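# Swap the odd-colored relay for a matching spare

## Task

The panel holds six relays, which are small transparent boxes each topped by a colored button, and one button's color differs from the other five. Remove that odd relay and set it in the black parts tray. Then pick the spare from the rack whose button color equals that of the five, and press it fully down into the vacated socket; no click will signal seating. It must match its neighbors: button on the same side as theirs, top flush with theirs, and upright. Any other relay left partly lifted or tilted means failure. Nothing counts as done if it only stays in place because the robot holds it. Anything the robot is touching at the end must not settle by more than roughly a fingernail's thickness once released, or the task fails.

## Robot and tools

Robot: one six-joint arm with a parallel two-finger gripper. Joints from base outward: waist, shoulder, elbow, forearm roll, wrist pitch, wrist roll. Their load limits are 45, 45, 27, 27, 18 and 18 N m, and a carried object's weight counts toward them. Hitting one triggers a torque fault: the arm backs that joint off slightly, freezes for 10 s and drops the remainder of the call. Long holding of loads warms the motors; a MOTOR HOT line appears from 65 °C, and at 80 °C the brakes engage (OVER-TEMPERATURE FAULT) until they cool. Any stop is costly, so keep contacts gentle.

Frames: the scene frame has its origin on the tabletop under the arm's base, +z up, and +y to the left when facing along +x. The base may sit slightly tilted. The state line reports end_effector_position (metres) and end_effector_quat_wxyz in this frame, plus linear (m/s) and angular (rad/s) velocities; the reported position can be slightly off, more so at long reach. Gripper frame: fingers point along its +z, close and open along its x. end_effector_position is the midpoint between the pads; fingertips extend 17.5 mm past it. Pure rotations pivot about that point, which is 25 mm off the last joint's axis toward gripper -y. A flat block protrudes about 9 cm from that axis toward gripper -y and rotates with the gripper; watch it for collisions.

The row: every motion command is one row of 9 numbers, each in [-1, 1]: dx, dy, dz, rx, ry, rz, position, force_limit, speed. The first six are an offset, not an absolute pose, expressed in the gripper's own axes. The offset is counted from the gripper pose in the most recent result that displayed it (before any such result exists, and for the second and later calls in one reply, from where the robot stands when the action begins). Scale: 1.0 equals 0.6 m for dx, dy, dz and 180 degrees for rx, ry, rz, which together form a single rotation vector. All zeros therefore pull the robot back to that reference pose; it is not a pause. position: +1 opens fully (50 mm between pads), about -0.65 brings pads together, -1 means grip (close until blocked). force_limit per pad: about 20 N at -1, 102 N at 0, 185 N at +1; actual grip can exceed it by roughly 17 %. speed of the finger gap: 20 mm/s at -1, 85 at 0, 150 at +1.

execute_actions: argument actions is a list with zero or one item. Empty list: only returns current state. {"rows": [[9 numbers], ...], "steps": n}: up to 15 rows and up to 15 steps (default 15) of 1/30 s; row k is applied on step k, and the final row repeats if steps outnumber rows. Each row is measured from the same reference pose, not from the row before. {"steps": n} alone waits up to 300 steps counted from the previous result, including thinking time. Optional pictures (boolean) controls whether camera images come back; by default they do. A rejected call sends nothing.

move: target is one 9-number row as above; optional speed in m/s from 0.002 to 0.5 (default 0.25), rotation capped at twice that in rad/s. It drives a straight path lasting 0.5 to 10 s (cut off at 10 s), taking the shorter rotation. The finger values are sent at the start. It does not avoid obstacles; the hand lags, may drift, and can overshoot speed near full arm extension. Faster contact and targets set deeper past a surface mean harder impacts. The result adds a move: line giving the ending (done, off_target, moving, held, fault) and limits (paced: pose clipped; held: a check blocked some steps, after which motion can surge), plus distance from target.

wait: seconds from 0 to 10; nothing new is sent. zoom_image: camera (cam_head_left, cam_head_right, cam_high, cam_low, cam_wrist, each 504x504) and region [x0, y0, x1, y1] in pixels, origin top-left, at most 504 by 504. finished_scene: scene is the current scene's number; irreversible, and the result reports success. Replying without any tool call ends everything.

Control details: each step the commanded pose is clamped to within 70 mm and 16 degrees of the measured one, then damped inverse kinematics follows, favoring position over orientation. After an action the arm continues only to the last clamped pose, so large offsets may need several calls; check the resulting pose. The simulation keeps running while you compose a reply. A "Hand target" line shows where the controller is currently heading. "pose unreachable" means the clearance check (which treats the base's mount as arm) altered or blocked a command; HELD marks the affected steps.

Gripping: send -1 and keep it; object_status 2 confirms a hold. Codes: 0 moving, 1 blocked while opening, 2 blocked while closing, 3 reached commanded opening or pads met (likely empty, or very thin item). Any changed position number resets status to 0 briefly. Stopped fingers ignore new force_limit or speed until position changes by at least 0.01; open first for a softer regrip. Lost grips auto-reclose, except after force_limit -1, where status stays 2 regardless and off-center holds on fixed objects can fade within a minute. Opening in mm is about (250 - position_measured) x 0.202.

Cautions: occasional external tugs on held parts or pushes on loose items may occur. Never let objects leave the table, avoid drops, slams and forceful pushes, and release the seated relay so it stays put unaided.

Each tool is called after ">>>" as name(argument=value, ...) on one line, values as JSON.

## Session

>>> execute_actions(actions=[])

Scene clock: 0.00 s of 7800.00 s.
end_effector_position=(+1.0021, +0.0177, +0.1688) position_measured=3 object_status=3 end_effector_quat_wxyz=(+0.479, -0.151, +0.653, -0.567) end_effector_velocity=(-0.000, +0.000, -0.001) end_effector_angular_velocity=(+0.002, +0.001, -0.001)
Joint positions: [ 0.147  0.483 -2.068 -2.449  1.42   0.536]
Joint velocities: [ 0.001  0.001 -0.001  0.003  0.     0.   ]
Motor temperatures (°C, as the motors report them): [33 30 33 33 37 32]
Hand target: +1.002, +0.018, +0.169; +0.479, -0.151, +0.653, -0.567

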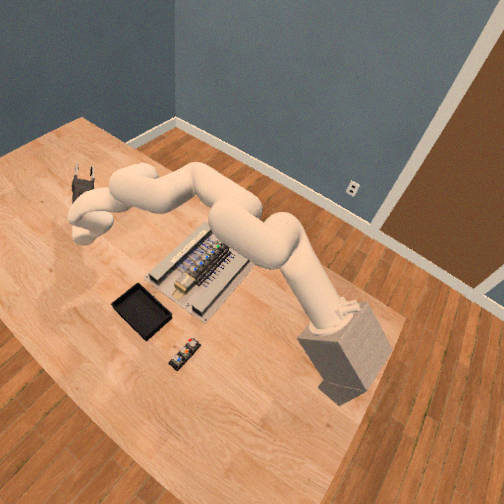

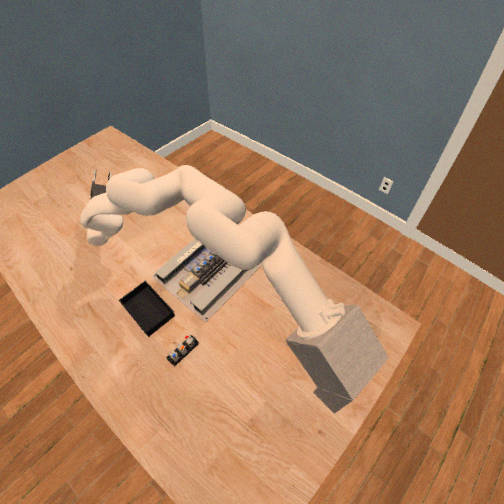

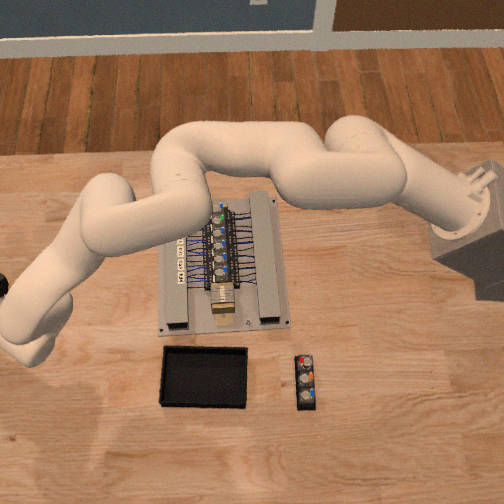

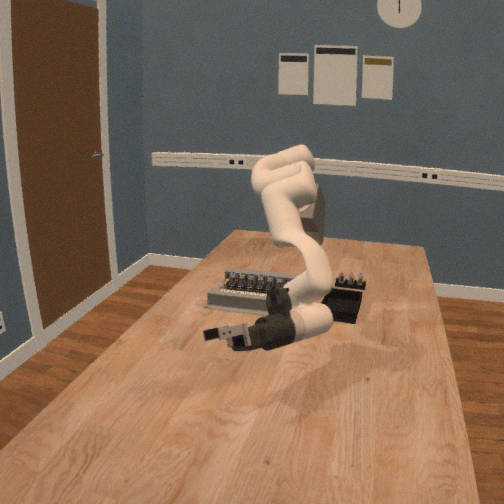

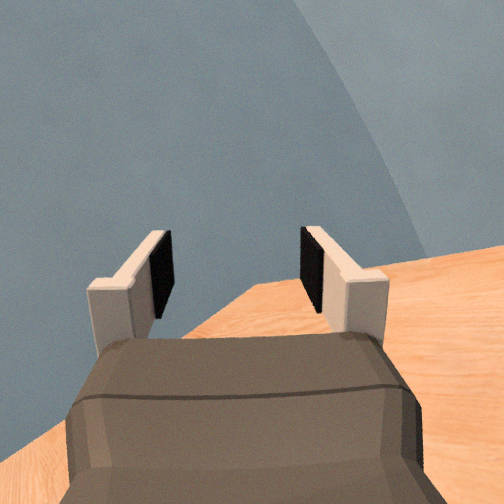

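>>> move(target=[0.195,-0.407,-0.54,-0.41,0.346,0.109,1,0,0], speed=0.2)

Scene clock: 14.87 s of 7800.00 s.
end_effector_position=(+0.6021, +0.0490, +0.2990) position_measured=3 object_status=3 end_effector_quat_wxyz=(+0.002, -0.001, +1.000, +0.002) end_effector_velocity=(-0.002, -0.000, +0.001) end_effector_angular_velocity=(+0.004, +0.003, -0.002)
Joint positions: [ 0.815 -1.02  -0.887 -0.849  1.43   0.143]
Joint velocities: [ 0.007 -0.005  0.001  0.003  0.006  0.003]
Motor temperatures (°C, as the motors report them): [33 32 35 33 37 32]
Hand target: +0.602, +0.049, +0.299; +0.002, -0.001, +1.000, +0.002
Off the commanded pose: 0.001 m, 0 deg.
After step 90, 6.97 s passed at rest.
move: done

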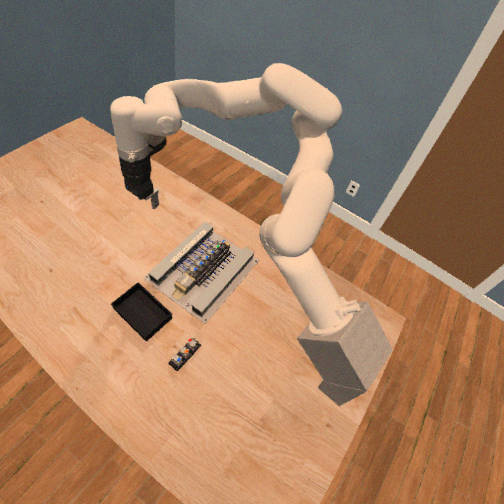

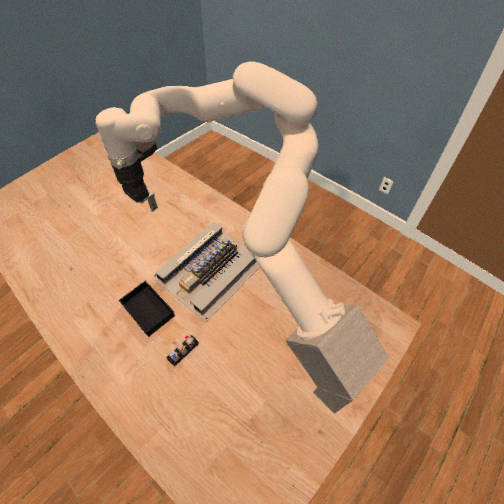

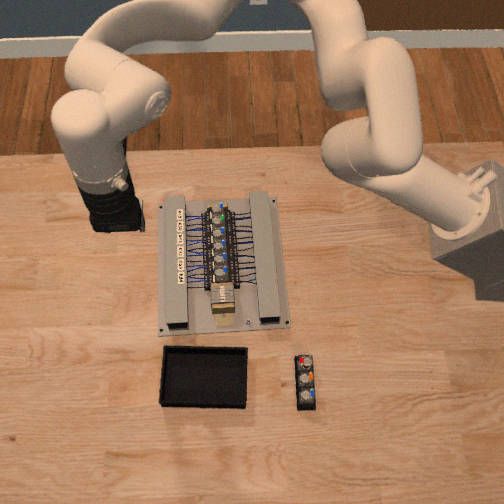

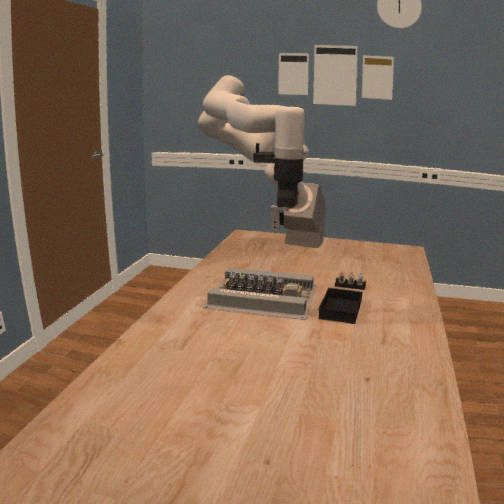

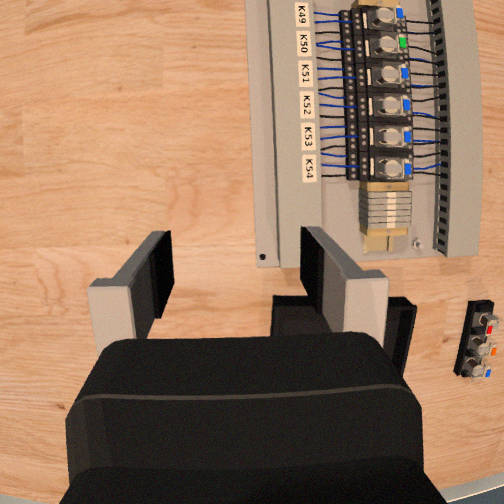

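>>> move(target=[0.23,-0.232,0.215,0,0,0,1,0,0], speed=0.15)

Scene clock: 22.70 s of 7800.00 s.
end_effector_position=(+0.4655, -0.0915, +0.1701) position_measured=3 object_status=3 end_effector_quat_wxyz=(+0.003, -0.001, +1.000, -0.002) end_effector_velocity=(-0.001, -0.000, -0.000) end_effector_angular_velocity=(+0.019, +0.001, +0.005)
Joint positions: [-0.397 -1.533 -0.142  0.09   0.711 -1.013]
Joint velocities: [-0.025  0.002 -0.002  0.059  0.009 -0.064]
Motor temperatures (°C, as the motors report them): [33 31 36 33 37 32]
Hand target: +0.465, -0.092, +0.170; +0.003, -0.001, +1.000, -0.000
Off the commanded pose: 0.002 m, 0 deg.
After step 90, 2.40 s passed at rest.
move: done

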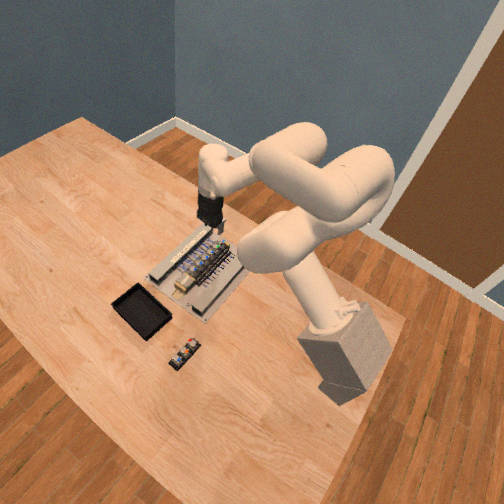

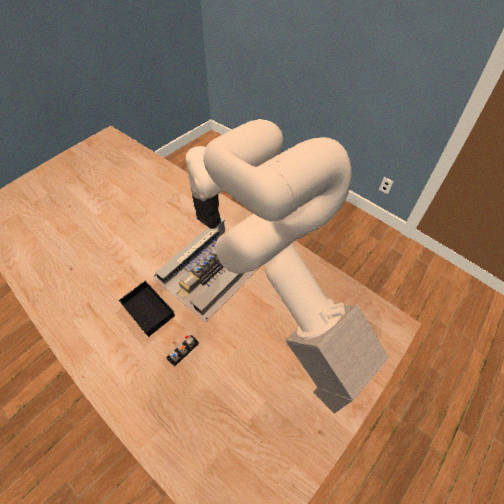

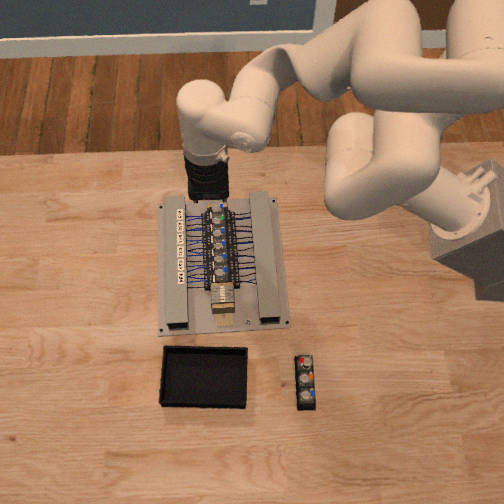

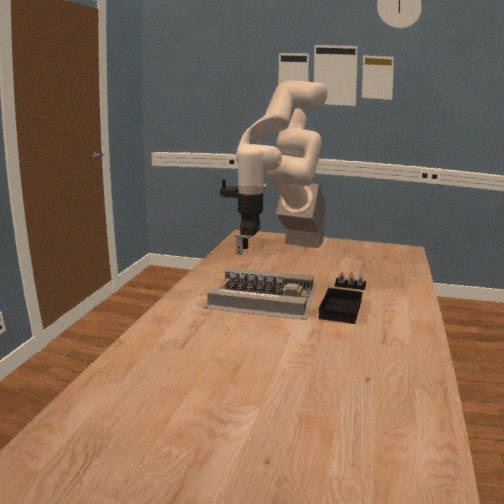

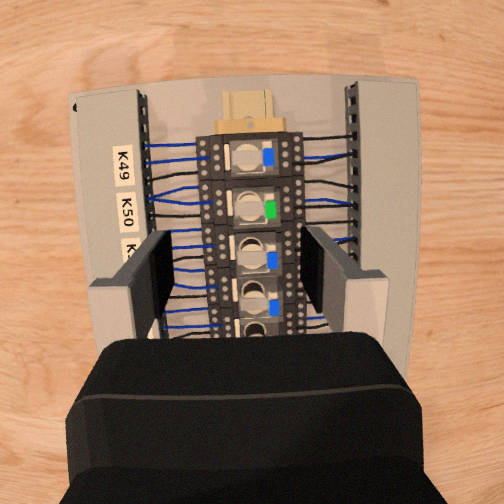

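>>> move(target=[0.012,-0.009,0.117,0,0,-0.014,1,0,0], speed=0.05)

Scene clock: 32.07 s of 7800.00 s.
end_effector_position=(+0.4585, -0.0973, +0.1001) position_measured=3 object_status=3 end_effector_quat_wxyz=(+0.003, -0.023, +1.000, -0.002) end_effector_velocity=(+0.000, -0.000, -0.003) end_effector_angular_velocity=(+0.001, +0.000, -0.001)
Joint positions: [-0.381 -1.206 -0.084  0.14   0.327 -1.112]
Joint velocities: [ 0.001  0.017 -0.002  0.007 -0.015 -0.005]
Motor temperatures (°C, as the motors report them): [33 31 37 33 37 32]
Hand target: +0.458, -0.097, +0.100; +0.003, -0.023, +1.000, -0.002
Off the commanded pose: 0.000 m, 0 deg.
After step 90, 4.43 s passed at rest.
move: done

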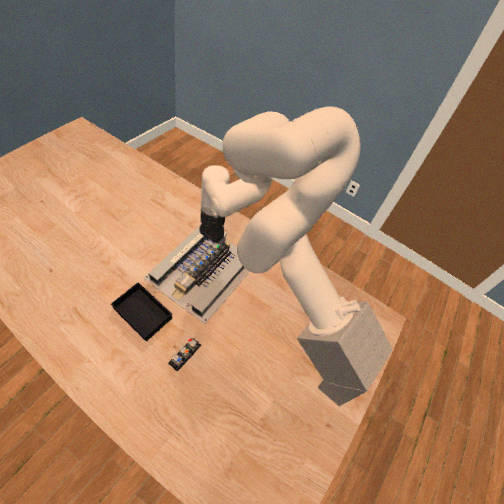

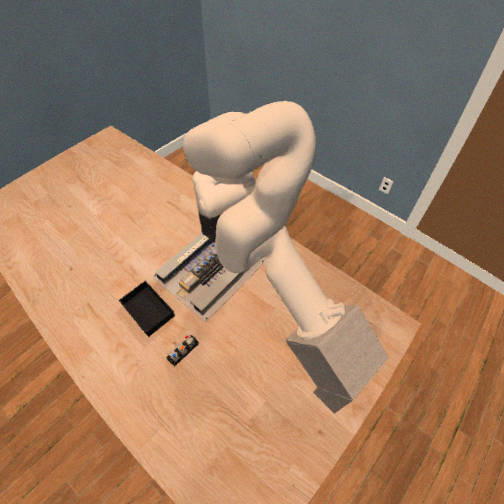

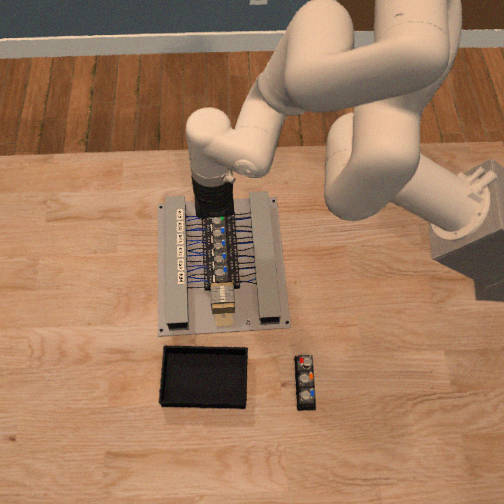

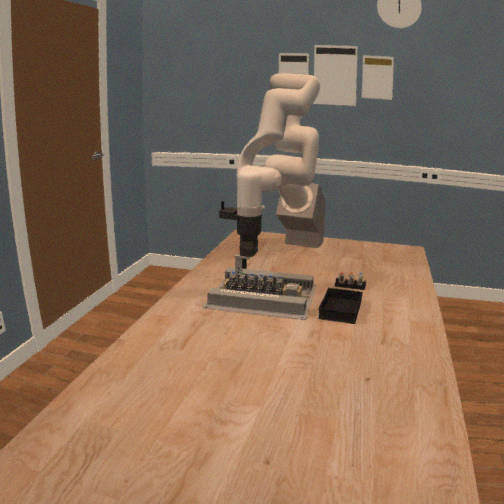

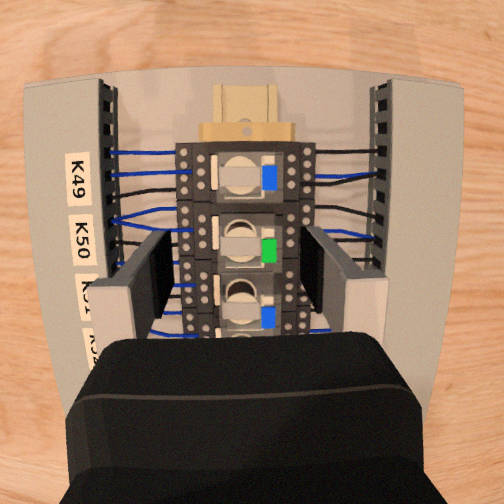

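>>> move(target=[0.002,0,0.05,0,0,0,1,0,0], speed=0.02)

>>> execute_actions(actions=[{"rows":[[0,0,0,0,0,0,-1,0,-0.5]],"steps":15}])

Scene clock: 38.60 s of 7800.00 s.
end_effector_position=(+0.4573, -0.0975, +0.0703) position_measured=3 object_status=3 end_effector_quat_wxyz=(+0.003, -0.023, +1.000, -0.002) end_effector_velocity=(+0.001, -0.000, -0.003) end_effector_angular_velocity=(-0.000, -0.002, +0.001)
Joint positions: [-0.357 -1.017 -0.097  0.173  0.148 -1.136]
Joint velocities: [ 0.003  0.019 -0.003  0.007 -0.018 -0.006]
Motor temperatures (°C, as the motors report them): [33 31 36 33 37 32]
Hand target: +0.457, -0.097, +0.070; +0.003, -0.023, +1.000, -0.002
Off the commanded pose: 0.000 m, 0 deg.
After step 90, 1.73 s passed at rest.
move: done

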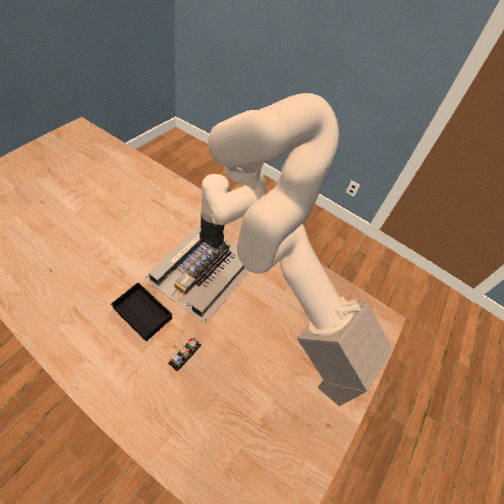

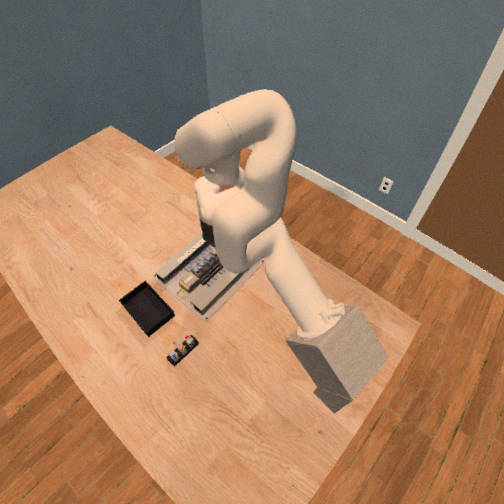

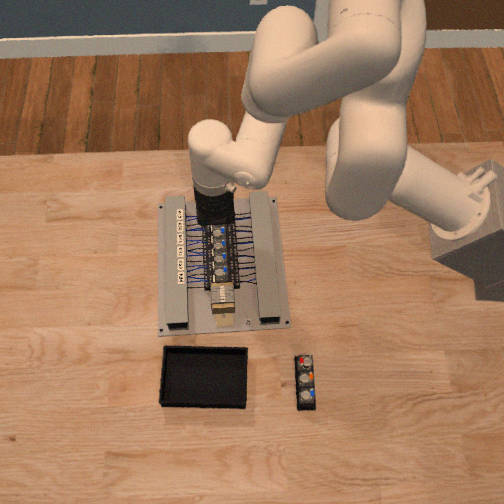

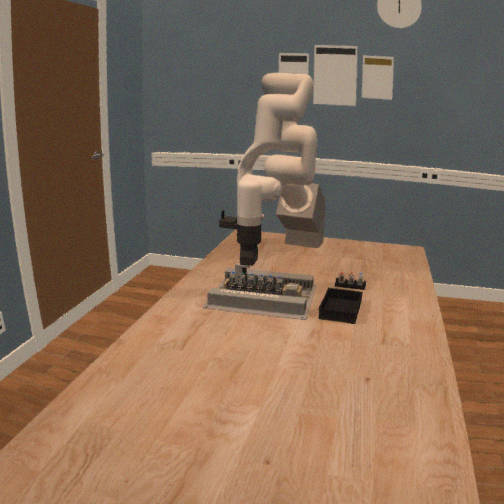

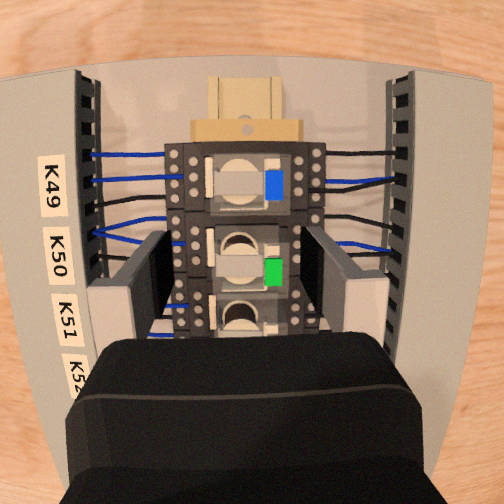

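Scene clock: 39.10 s of 7800.00 s.
end_effector_position=(+0.4559, -0.0972, +0.0696) position_measured=121 object_status=0 end_effector_quat_wxyz=(+0.002, -0.023, +1.000, -0.002) end_effector_velocity=(+0.002, +0.002, -0.001) end_effector_angular_velocity=(+0.004, -0.001, +0.004)
Joint positions: [-0.357 -1.015 -0.095  0.173  0.149 -1.136]
Joint velocities: [ 0.005  0.006 -0.004 -0.001 -0.003 -0.   ]
Motor temperatures (°C, as the motors report them): [33 31 36 33 37 32]
Hand target: +0.457, -0.097, +0.070; +0.003, -0.023, +1.000, -0.002
Off the commanded pose: 0.002 m, 0 deg.
Steps of this call (steps 1 to 15: all 15 steps of this action). Readings (end_effector_position | what the end effector reports):
1: (+0.4574, -0.0975, +0.0702) | position_measured=8 object_status=0
2: (+0.4574, -0.0975, +0.0701) | position_measured=17 object_status=0
4: (+0.4574, -0.0975, +0.0702) | position_measured=34 object_status=0
8: (+0.4573, -0.0975, +0.0702) | position_measured=68 object_status=0
15: the state above

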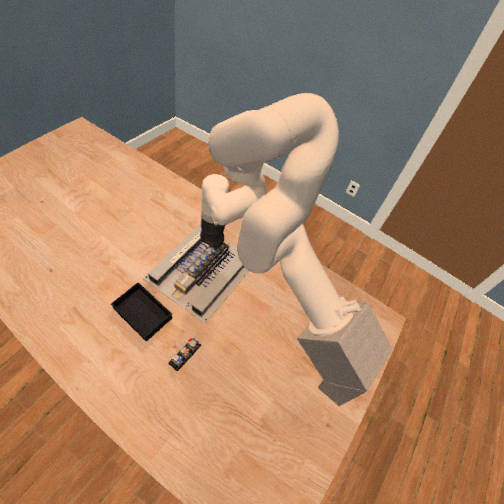

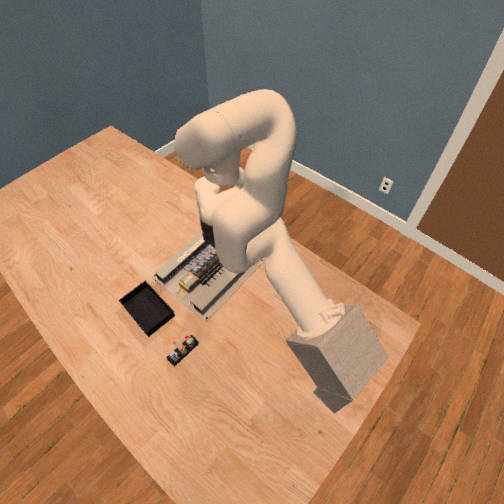

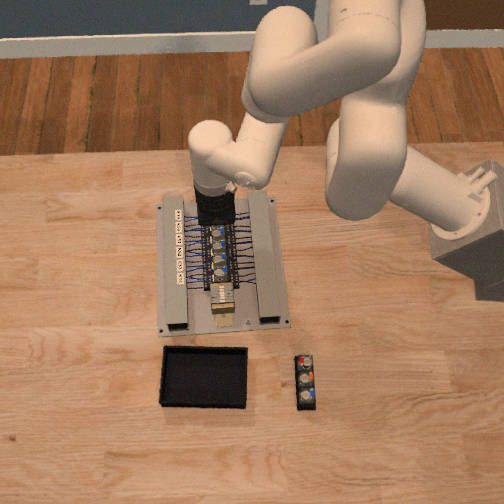

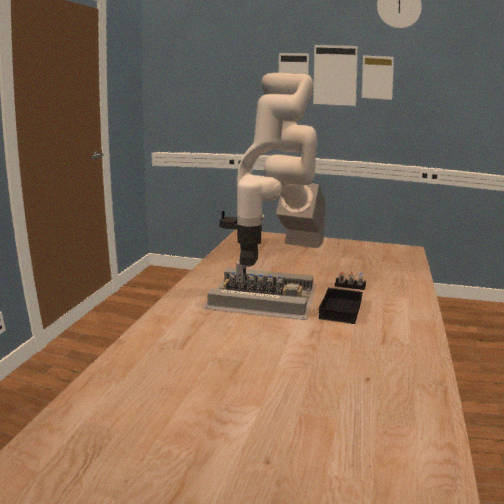

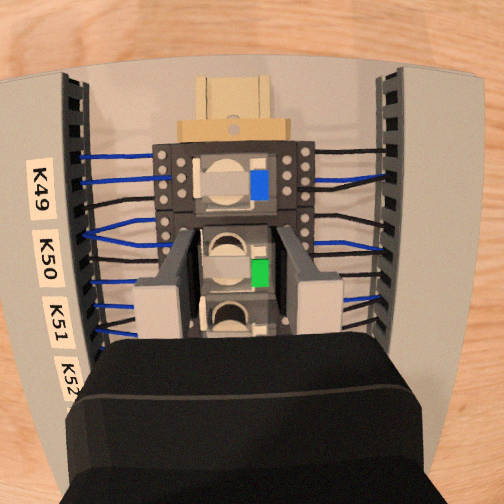

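>>> move(target=[-0.004,0,-0.003,0,0.035,0,-1,0,-0.5], speed=0.03)

>>> move(target=[0.012,0,-0.004,0,-0.07,0,-1,0,-0.5], speed=0.03)

>>> move(target=[-0.012,0,-0.004,0,0.07,0,-1,0,-0.5], speed=0.03)

>>> move(target=[0.012,0,-0.004,0,-0.07,0,-1,0,-0.5], speed=0.03)

Scene clock: 48.80 s of 7800.00 s.
end_effector_position=(+0.4585, -0.0970, +0.0713) position_measured=121 object_status=2 end_effector_quat_wxyz=(-0.052, -0.023, +0.998, -0.003) end_effector_velocity=(-0.001, +0.000, -0.000) end_effector_angular_velocity=(-0.001, +0.020, -0.000)
Joint positions: [-0.373 -0.985 -0.193  0.06   0.321 -1.035]
Joint velocities: [ 0.     0.007 -0.015 -0.017  0.026  0.017]
Motor temperatures (°C, as the motors report them): [33 31 36 33 37 32]
Hand target: +0.458, -0.097, +0.071; -0.053, -0.023, +0.998, -0.003
Off the commanded pose: 0.000 m, 0 deg.
After step 90, 4.57 s passed at rest.
move: done

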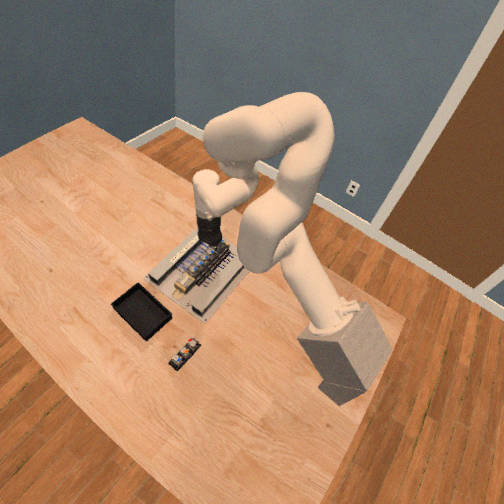

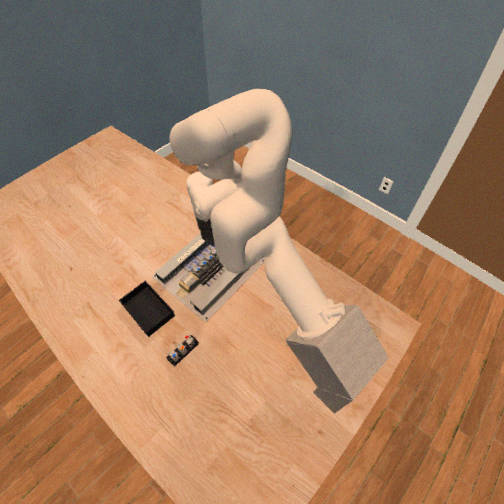

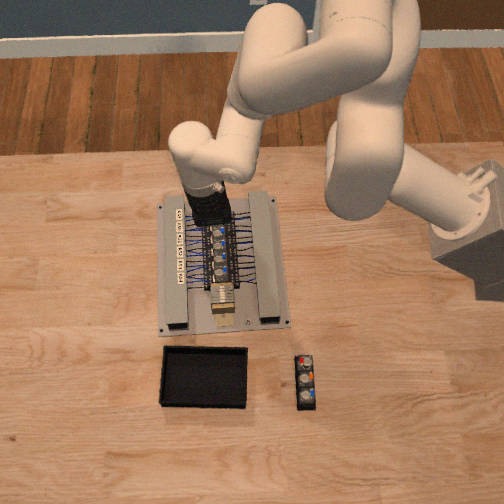

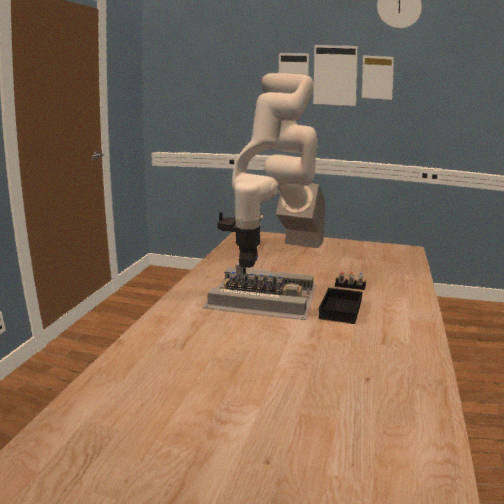

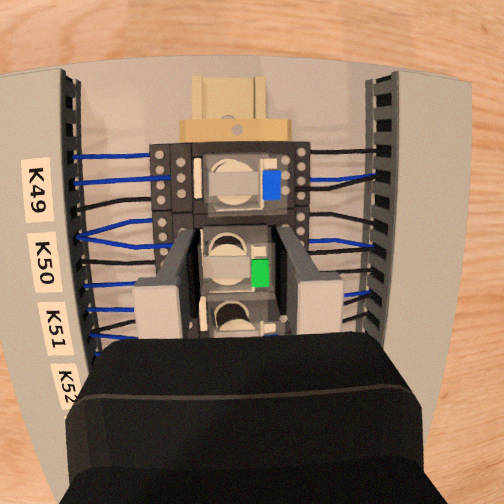

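Scene clock: 52.70 s of 7800.00 s.
end_effector_position=(+0.4513, -0.0976, +0.0747) position_measured=121 object_status=2 end_effector_quat_wxyz=(+0.056, -0.023, +0.998, -0.001) end_effector_velocity=(-0.000, -0.000, +0.000) end_effector_angular_velocity=(+0.005, -0.020, +0.001)
Joint positions: [-0.305 -1.067  0.002  0.356 -0.008 -1.292]
Joint velocities: [ 0.022  0.     0.011  0.073 -0.034 -0.063]
Motor temperatures (°C, as the motors report them): [33 31 36 33 37 32]
Hand target: +0.451, -0.098, +0.075; +0.057, -0.023, +0.998, -0.001
Off the commanded pose: 0.000 m, 0 deg.
move: done

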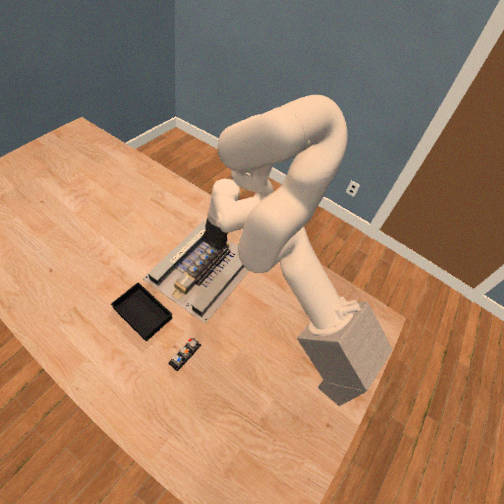

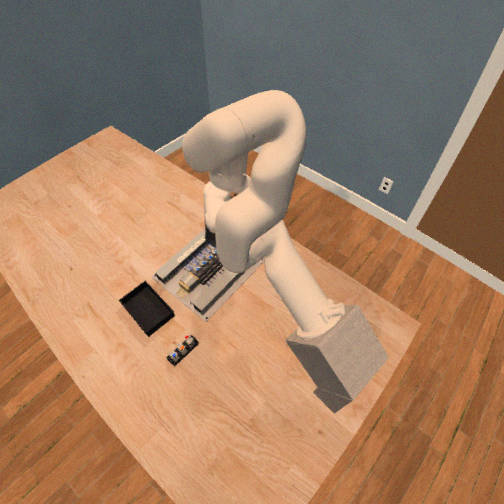

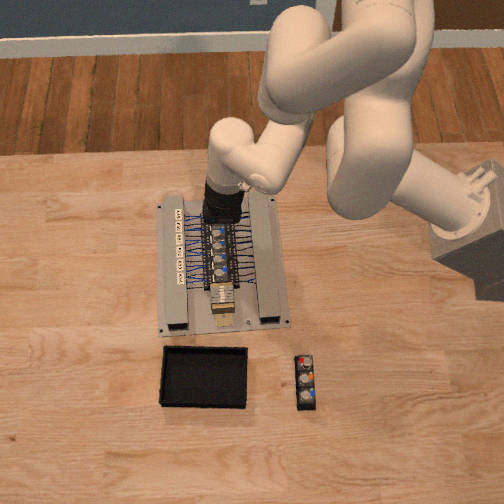

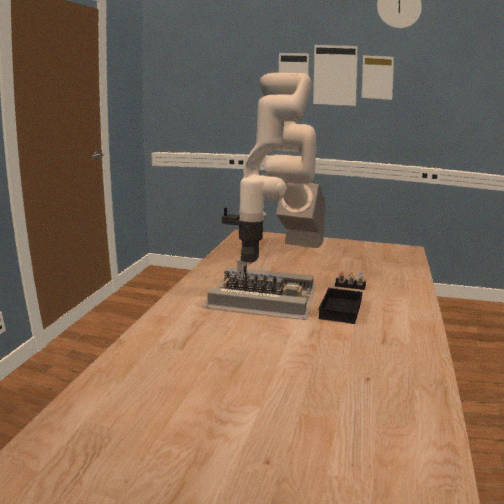

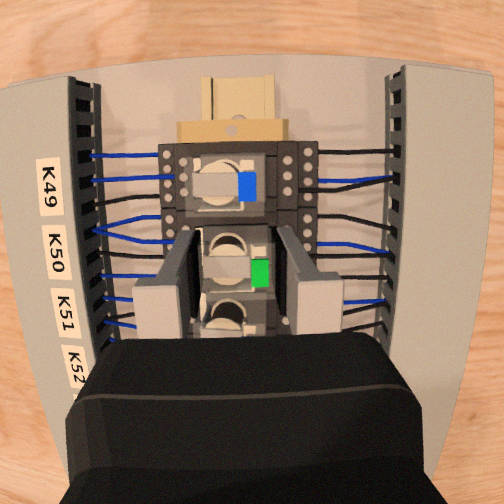

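Scene clock: 56.60 s of 7800.00 s.
end_effector_position=(+0.4584, -0.0970, +0.0776) position_measured=121 object_status=2 end_effector_quat_wxyz=(-0.052, -0.023, +0.998, -0.003) end_effector_velocity=(-0.001, +0.000, -0.000) end_effector_angular_velocity=(-0.001, +0.022, -0.001)
Joint positions: [-0.375 -1.019 -0.191  0.056  0.353 -1.031]
Joint velocities: [ 0.001  0.01  -0.016 -0.018  0.027  0.018]
Motor temperatures (°C, as the motors report them): [33 31 36 33 37 32]
Hand target: +0.458, -0.097, +0.078; -0.054, -0.022, +0.998, -0.003
Off the commanded pose: 0.000 m, 0 deg.
move: done

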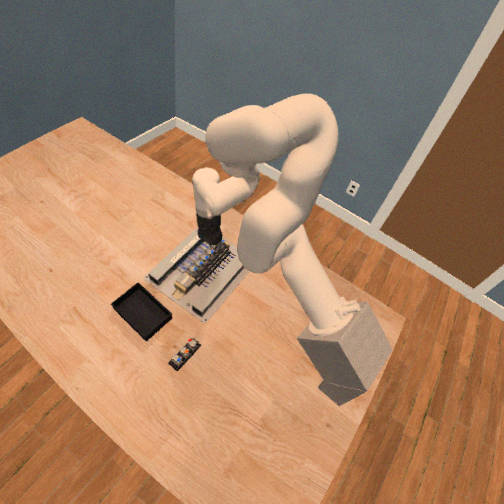

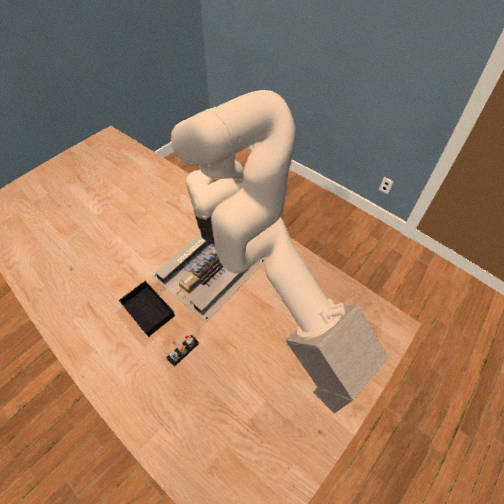

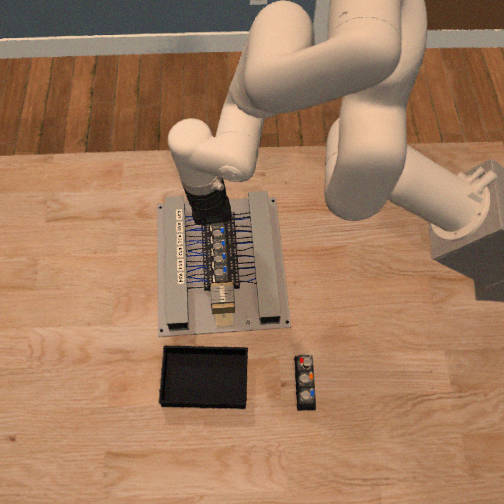

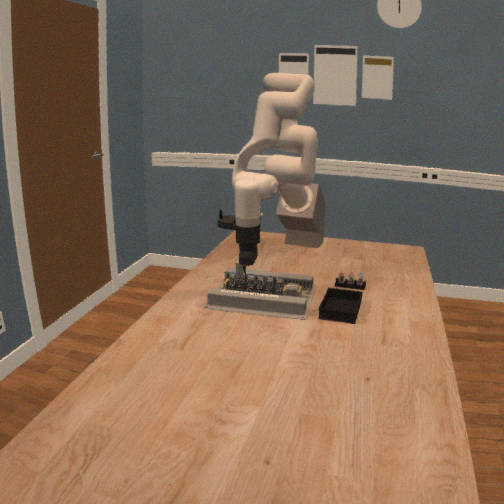

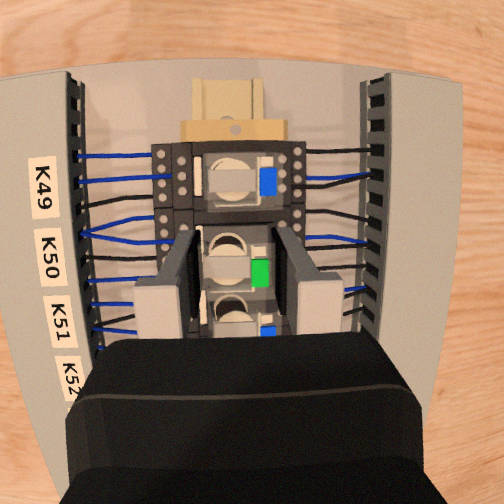

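Scene clock: 60.57 s of 7800.00 s.
end_effector_position=(+0.4520, -0.0971, +0.0813) position_measured=121 object_status=2 end_effector_quat_wxyz=(+0.057, -0.023, +0.998, -0.001) end_effector_velocity=(-0.003, -0.001, -0.001) end_effector_angular_velocity=(+0.002, -0.006, -0.001)
Joint positions: [-0.321 -1.122  0.011  0.319  0.039 -1.264]
Joint velocities: [ 0.007 -0.001  0.012  0.039 -0.017 -0.034]
Motor temperatures (°C, as the motors report them): [33 31 36 33 37 32]
Hand target: +0.451, -0.098, +0.081; +0.057, -0.023, +0.998, -0.001
Off the commanded pose: 0.001 m, 0 deg.
move: done

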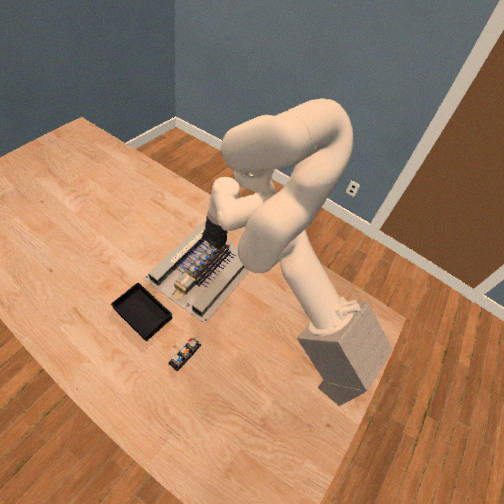

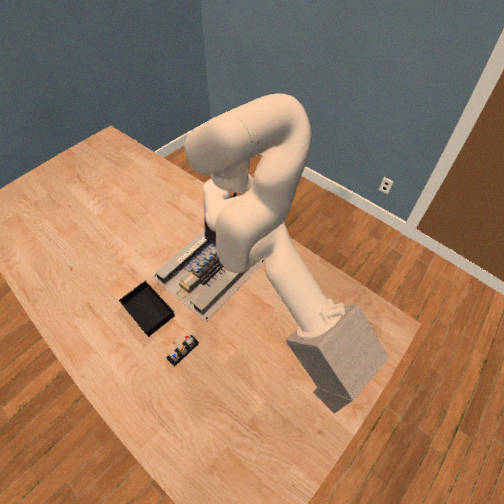

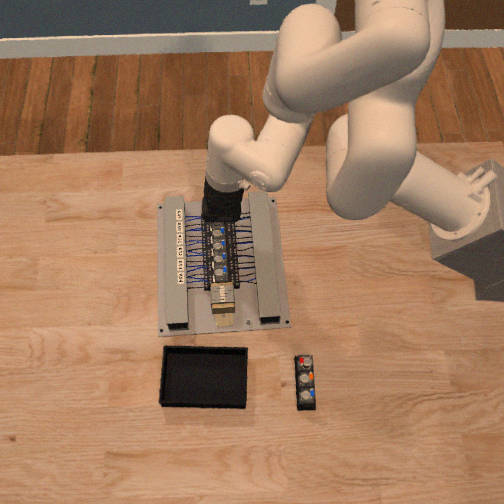

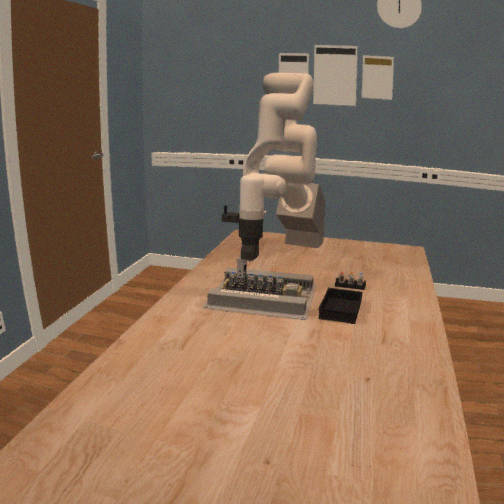

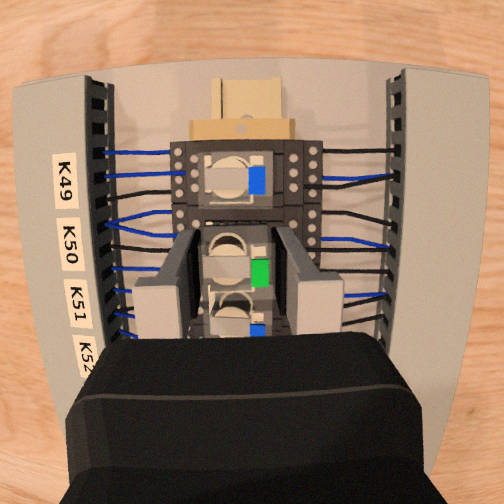

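>>> move(target=[-0.008,0,-0.008,0,0.036,0,-1,0,-0.5], speed=0.02)

>>> move(target=[0,0,-0.03,0,0,0,-1,0,-0.5], speed=0.02)

Scene clock: 67.10 s of 7800.00 s.
end_effector_position=(+0.4563, -0.0968, +0.0864) position_measured=121 object_status=2 end_effector_quat_wxyz=(+0.001, -0.023, +1.000, -0.002) end_effector_velocity=(+0.001, +0.000, +0.001) end_effector_angular_velocity=(-0.002, +0.011, +0.002)
Joint positions: [-0.37  -1.126 -0.085  0.146  0.25  -1.115]
Joint velocities: [-0.002  0.002 -0.012 -0.018  0.02   0.015]
Motor temperatures (°C, as the motors report them): [33 31 36 33 37 32]
Hand target: +0.456, -0.097, +0.086; +0.001, -0.023, +1.000, -0.002
Off the commanded pose: 0.000 m, 0 deg.
After step 90, 0.47 s passed at rest.
move: done

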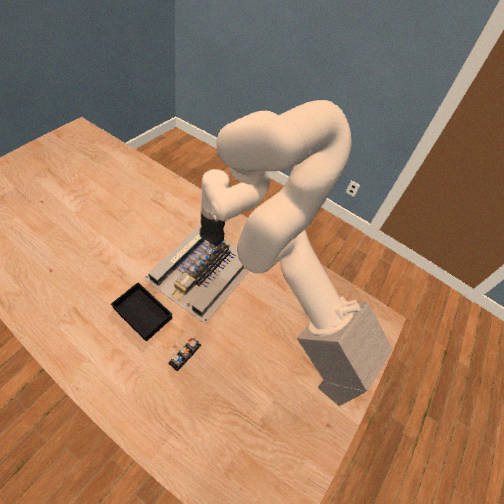

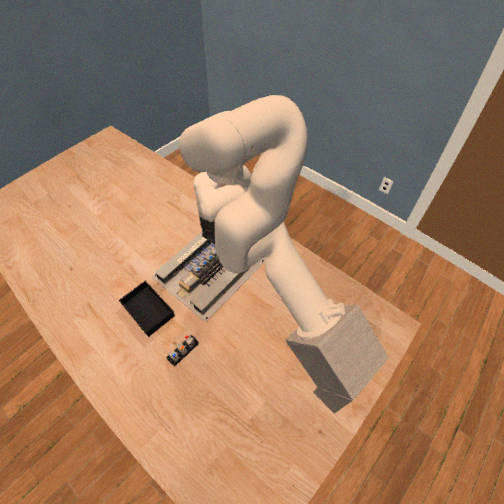

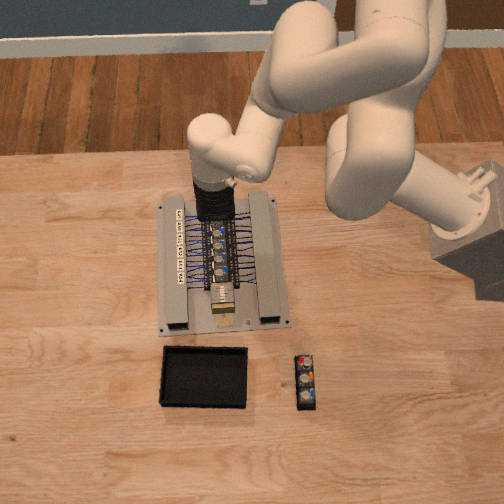

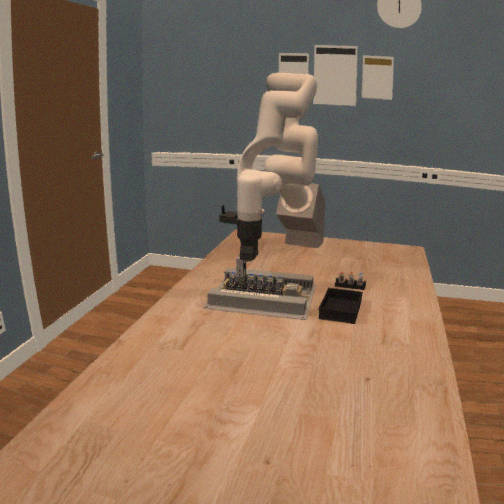

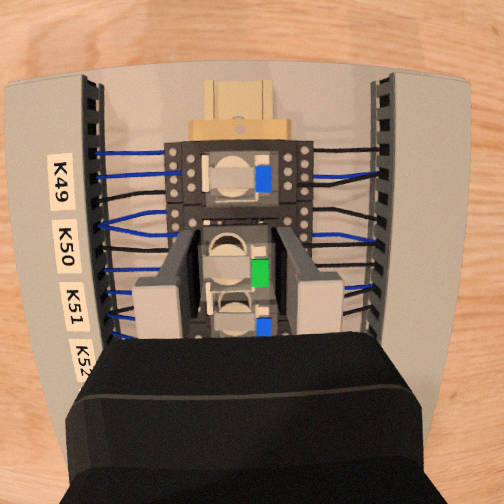

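Scene clock: 68.33 s of 7800.00 s.
end_effector_position=(+0.4564, -0.0967, +0.1042) position_measured=121 object_status=2 end_effector_quat_wxyz=(+0.002, -0.023, +1.000, -0.002) end_effector_velocity=(-0.001, +0.001, +0.002) end_effector_angular_velocity=(+0.002, +0.002, +0.000)
Joint positions: [-0.383 -1.238 -0.079  0.134  0.358 -1.106]
Joint velocities: [-0.001 -0.018  0.002 -0.001  0.018  0.001]
Motor temperatures (°C, as the motors report them): [33 31 36 33 37 32]
Hand target: +0.456, -0.097, +0.105; +0.002, -0.023, +1.000, -0.002
Off the commanded pose: 0.000 m, 0 deg.
move: done

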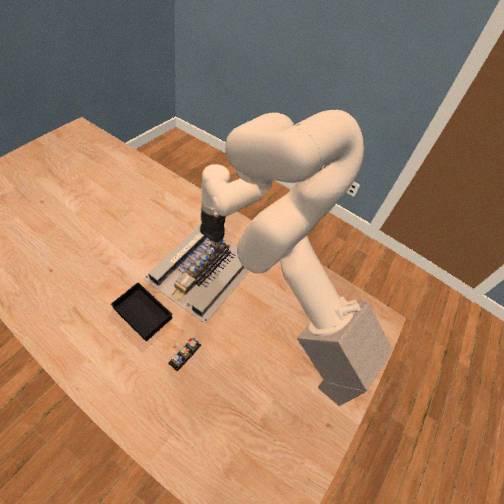

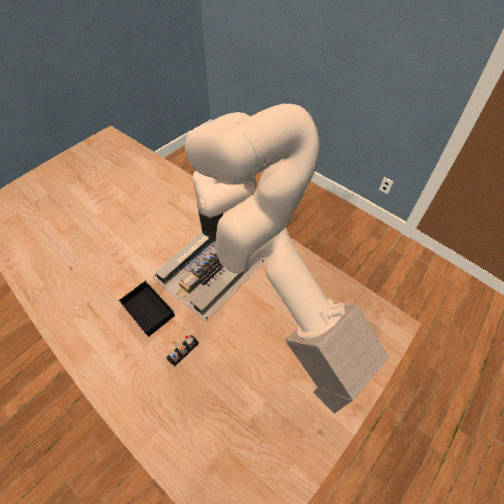

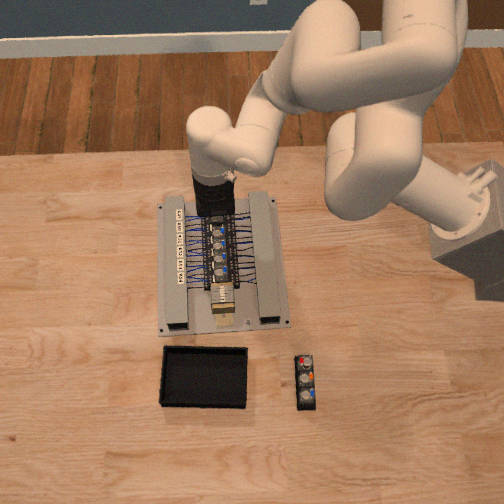

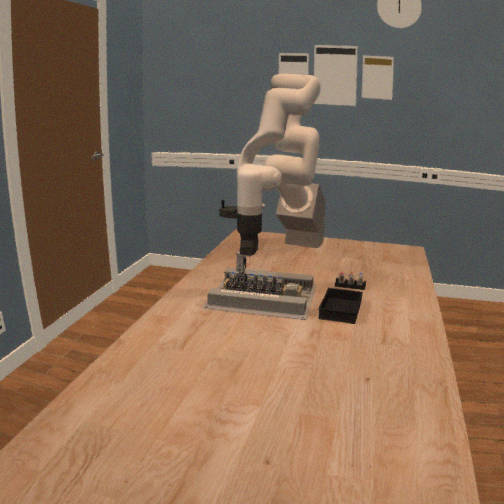

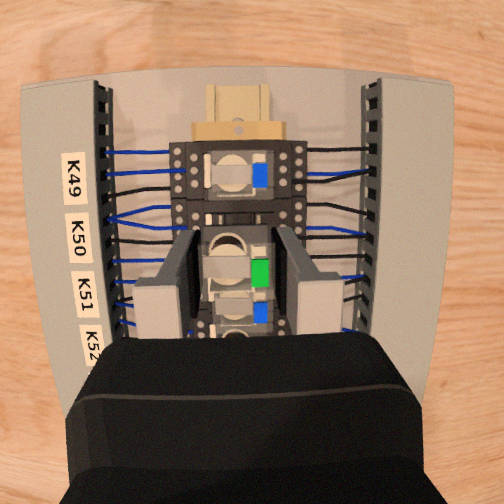

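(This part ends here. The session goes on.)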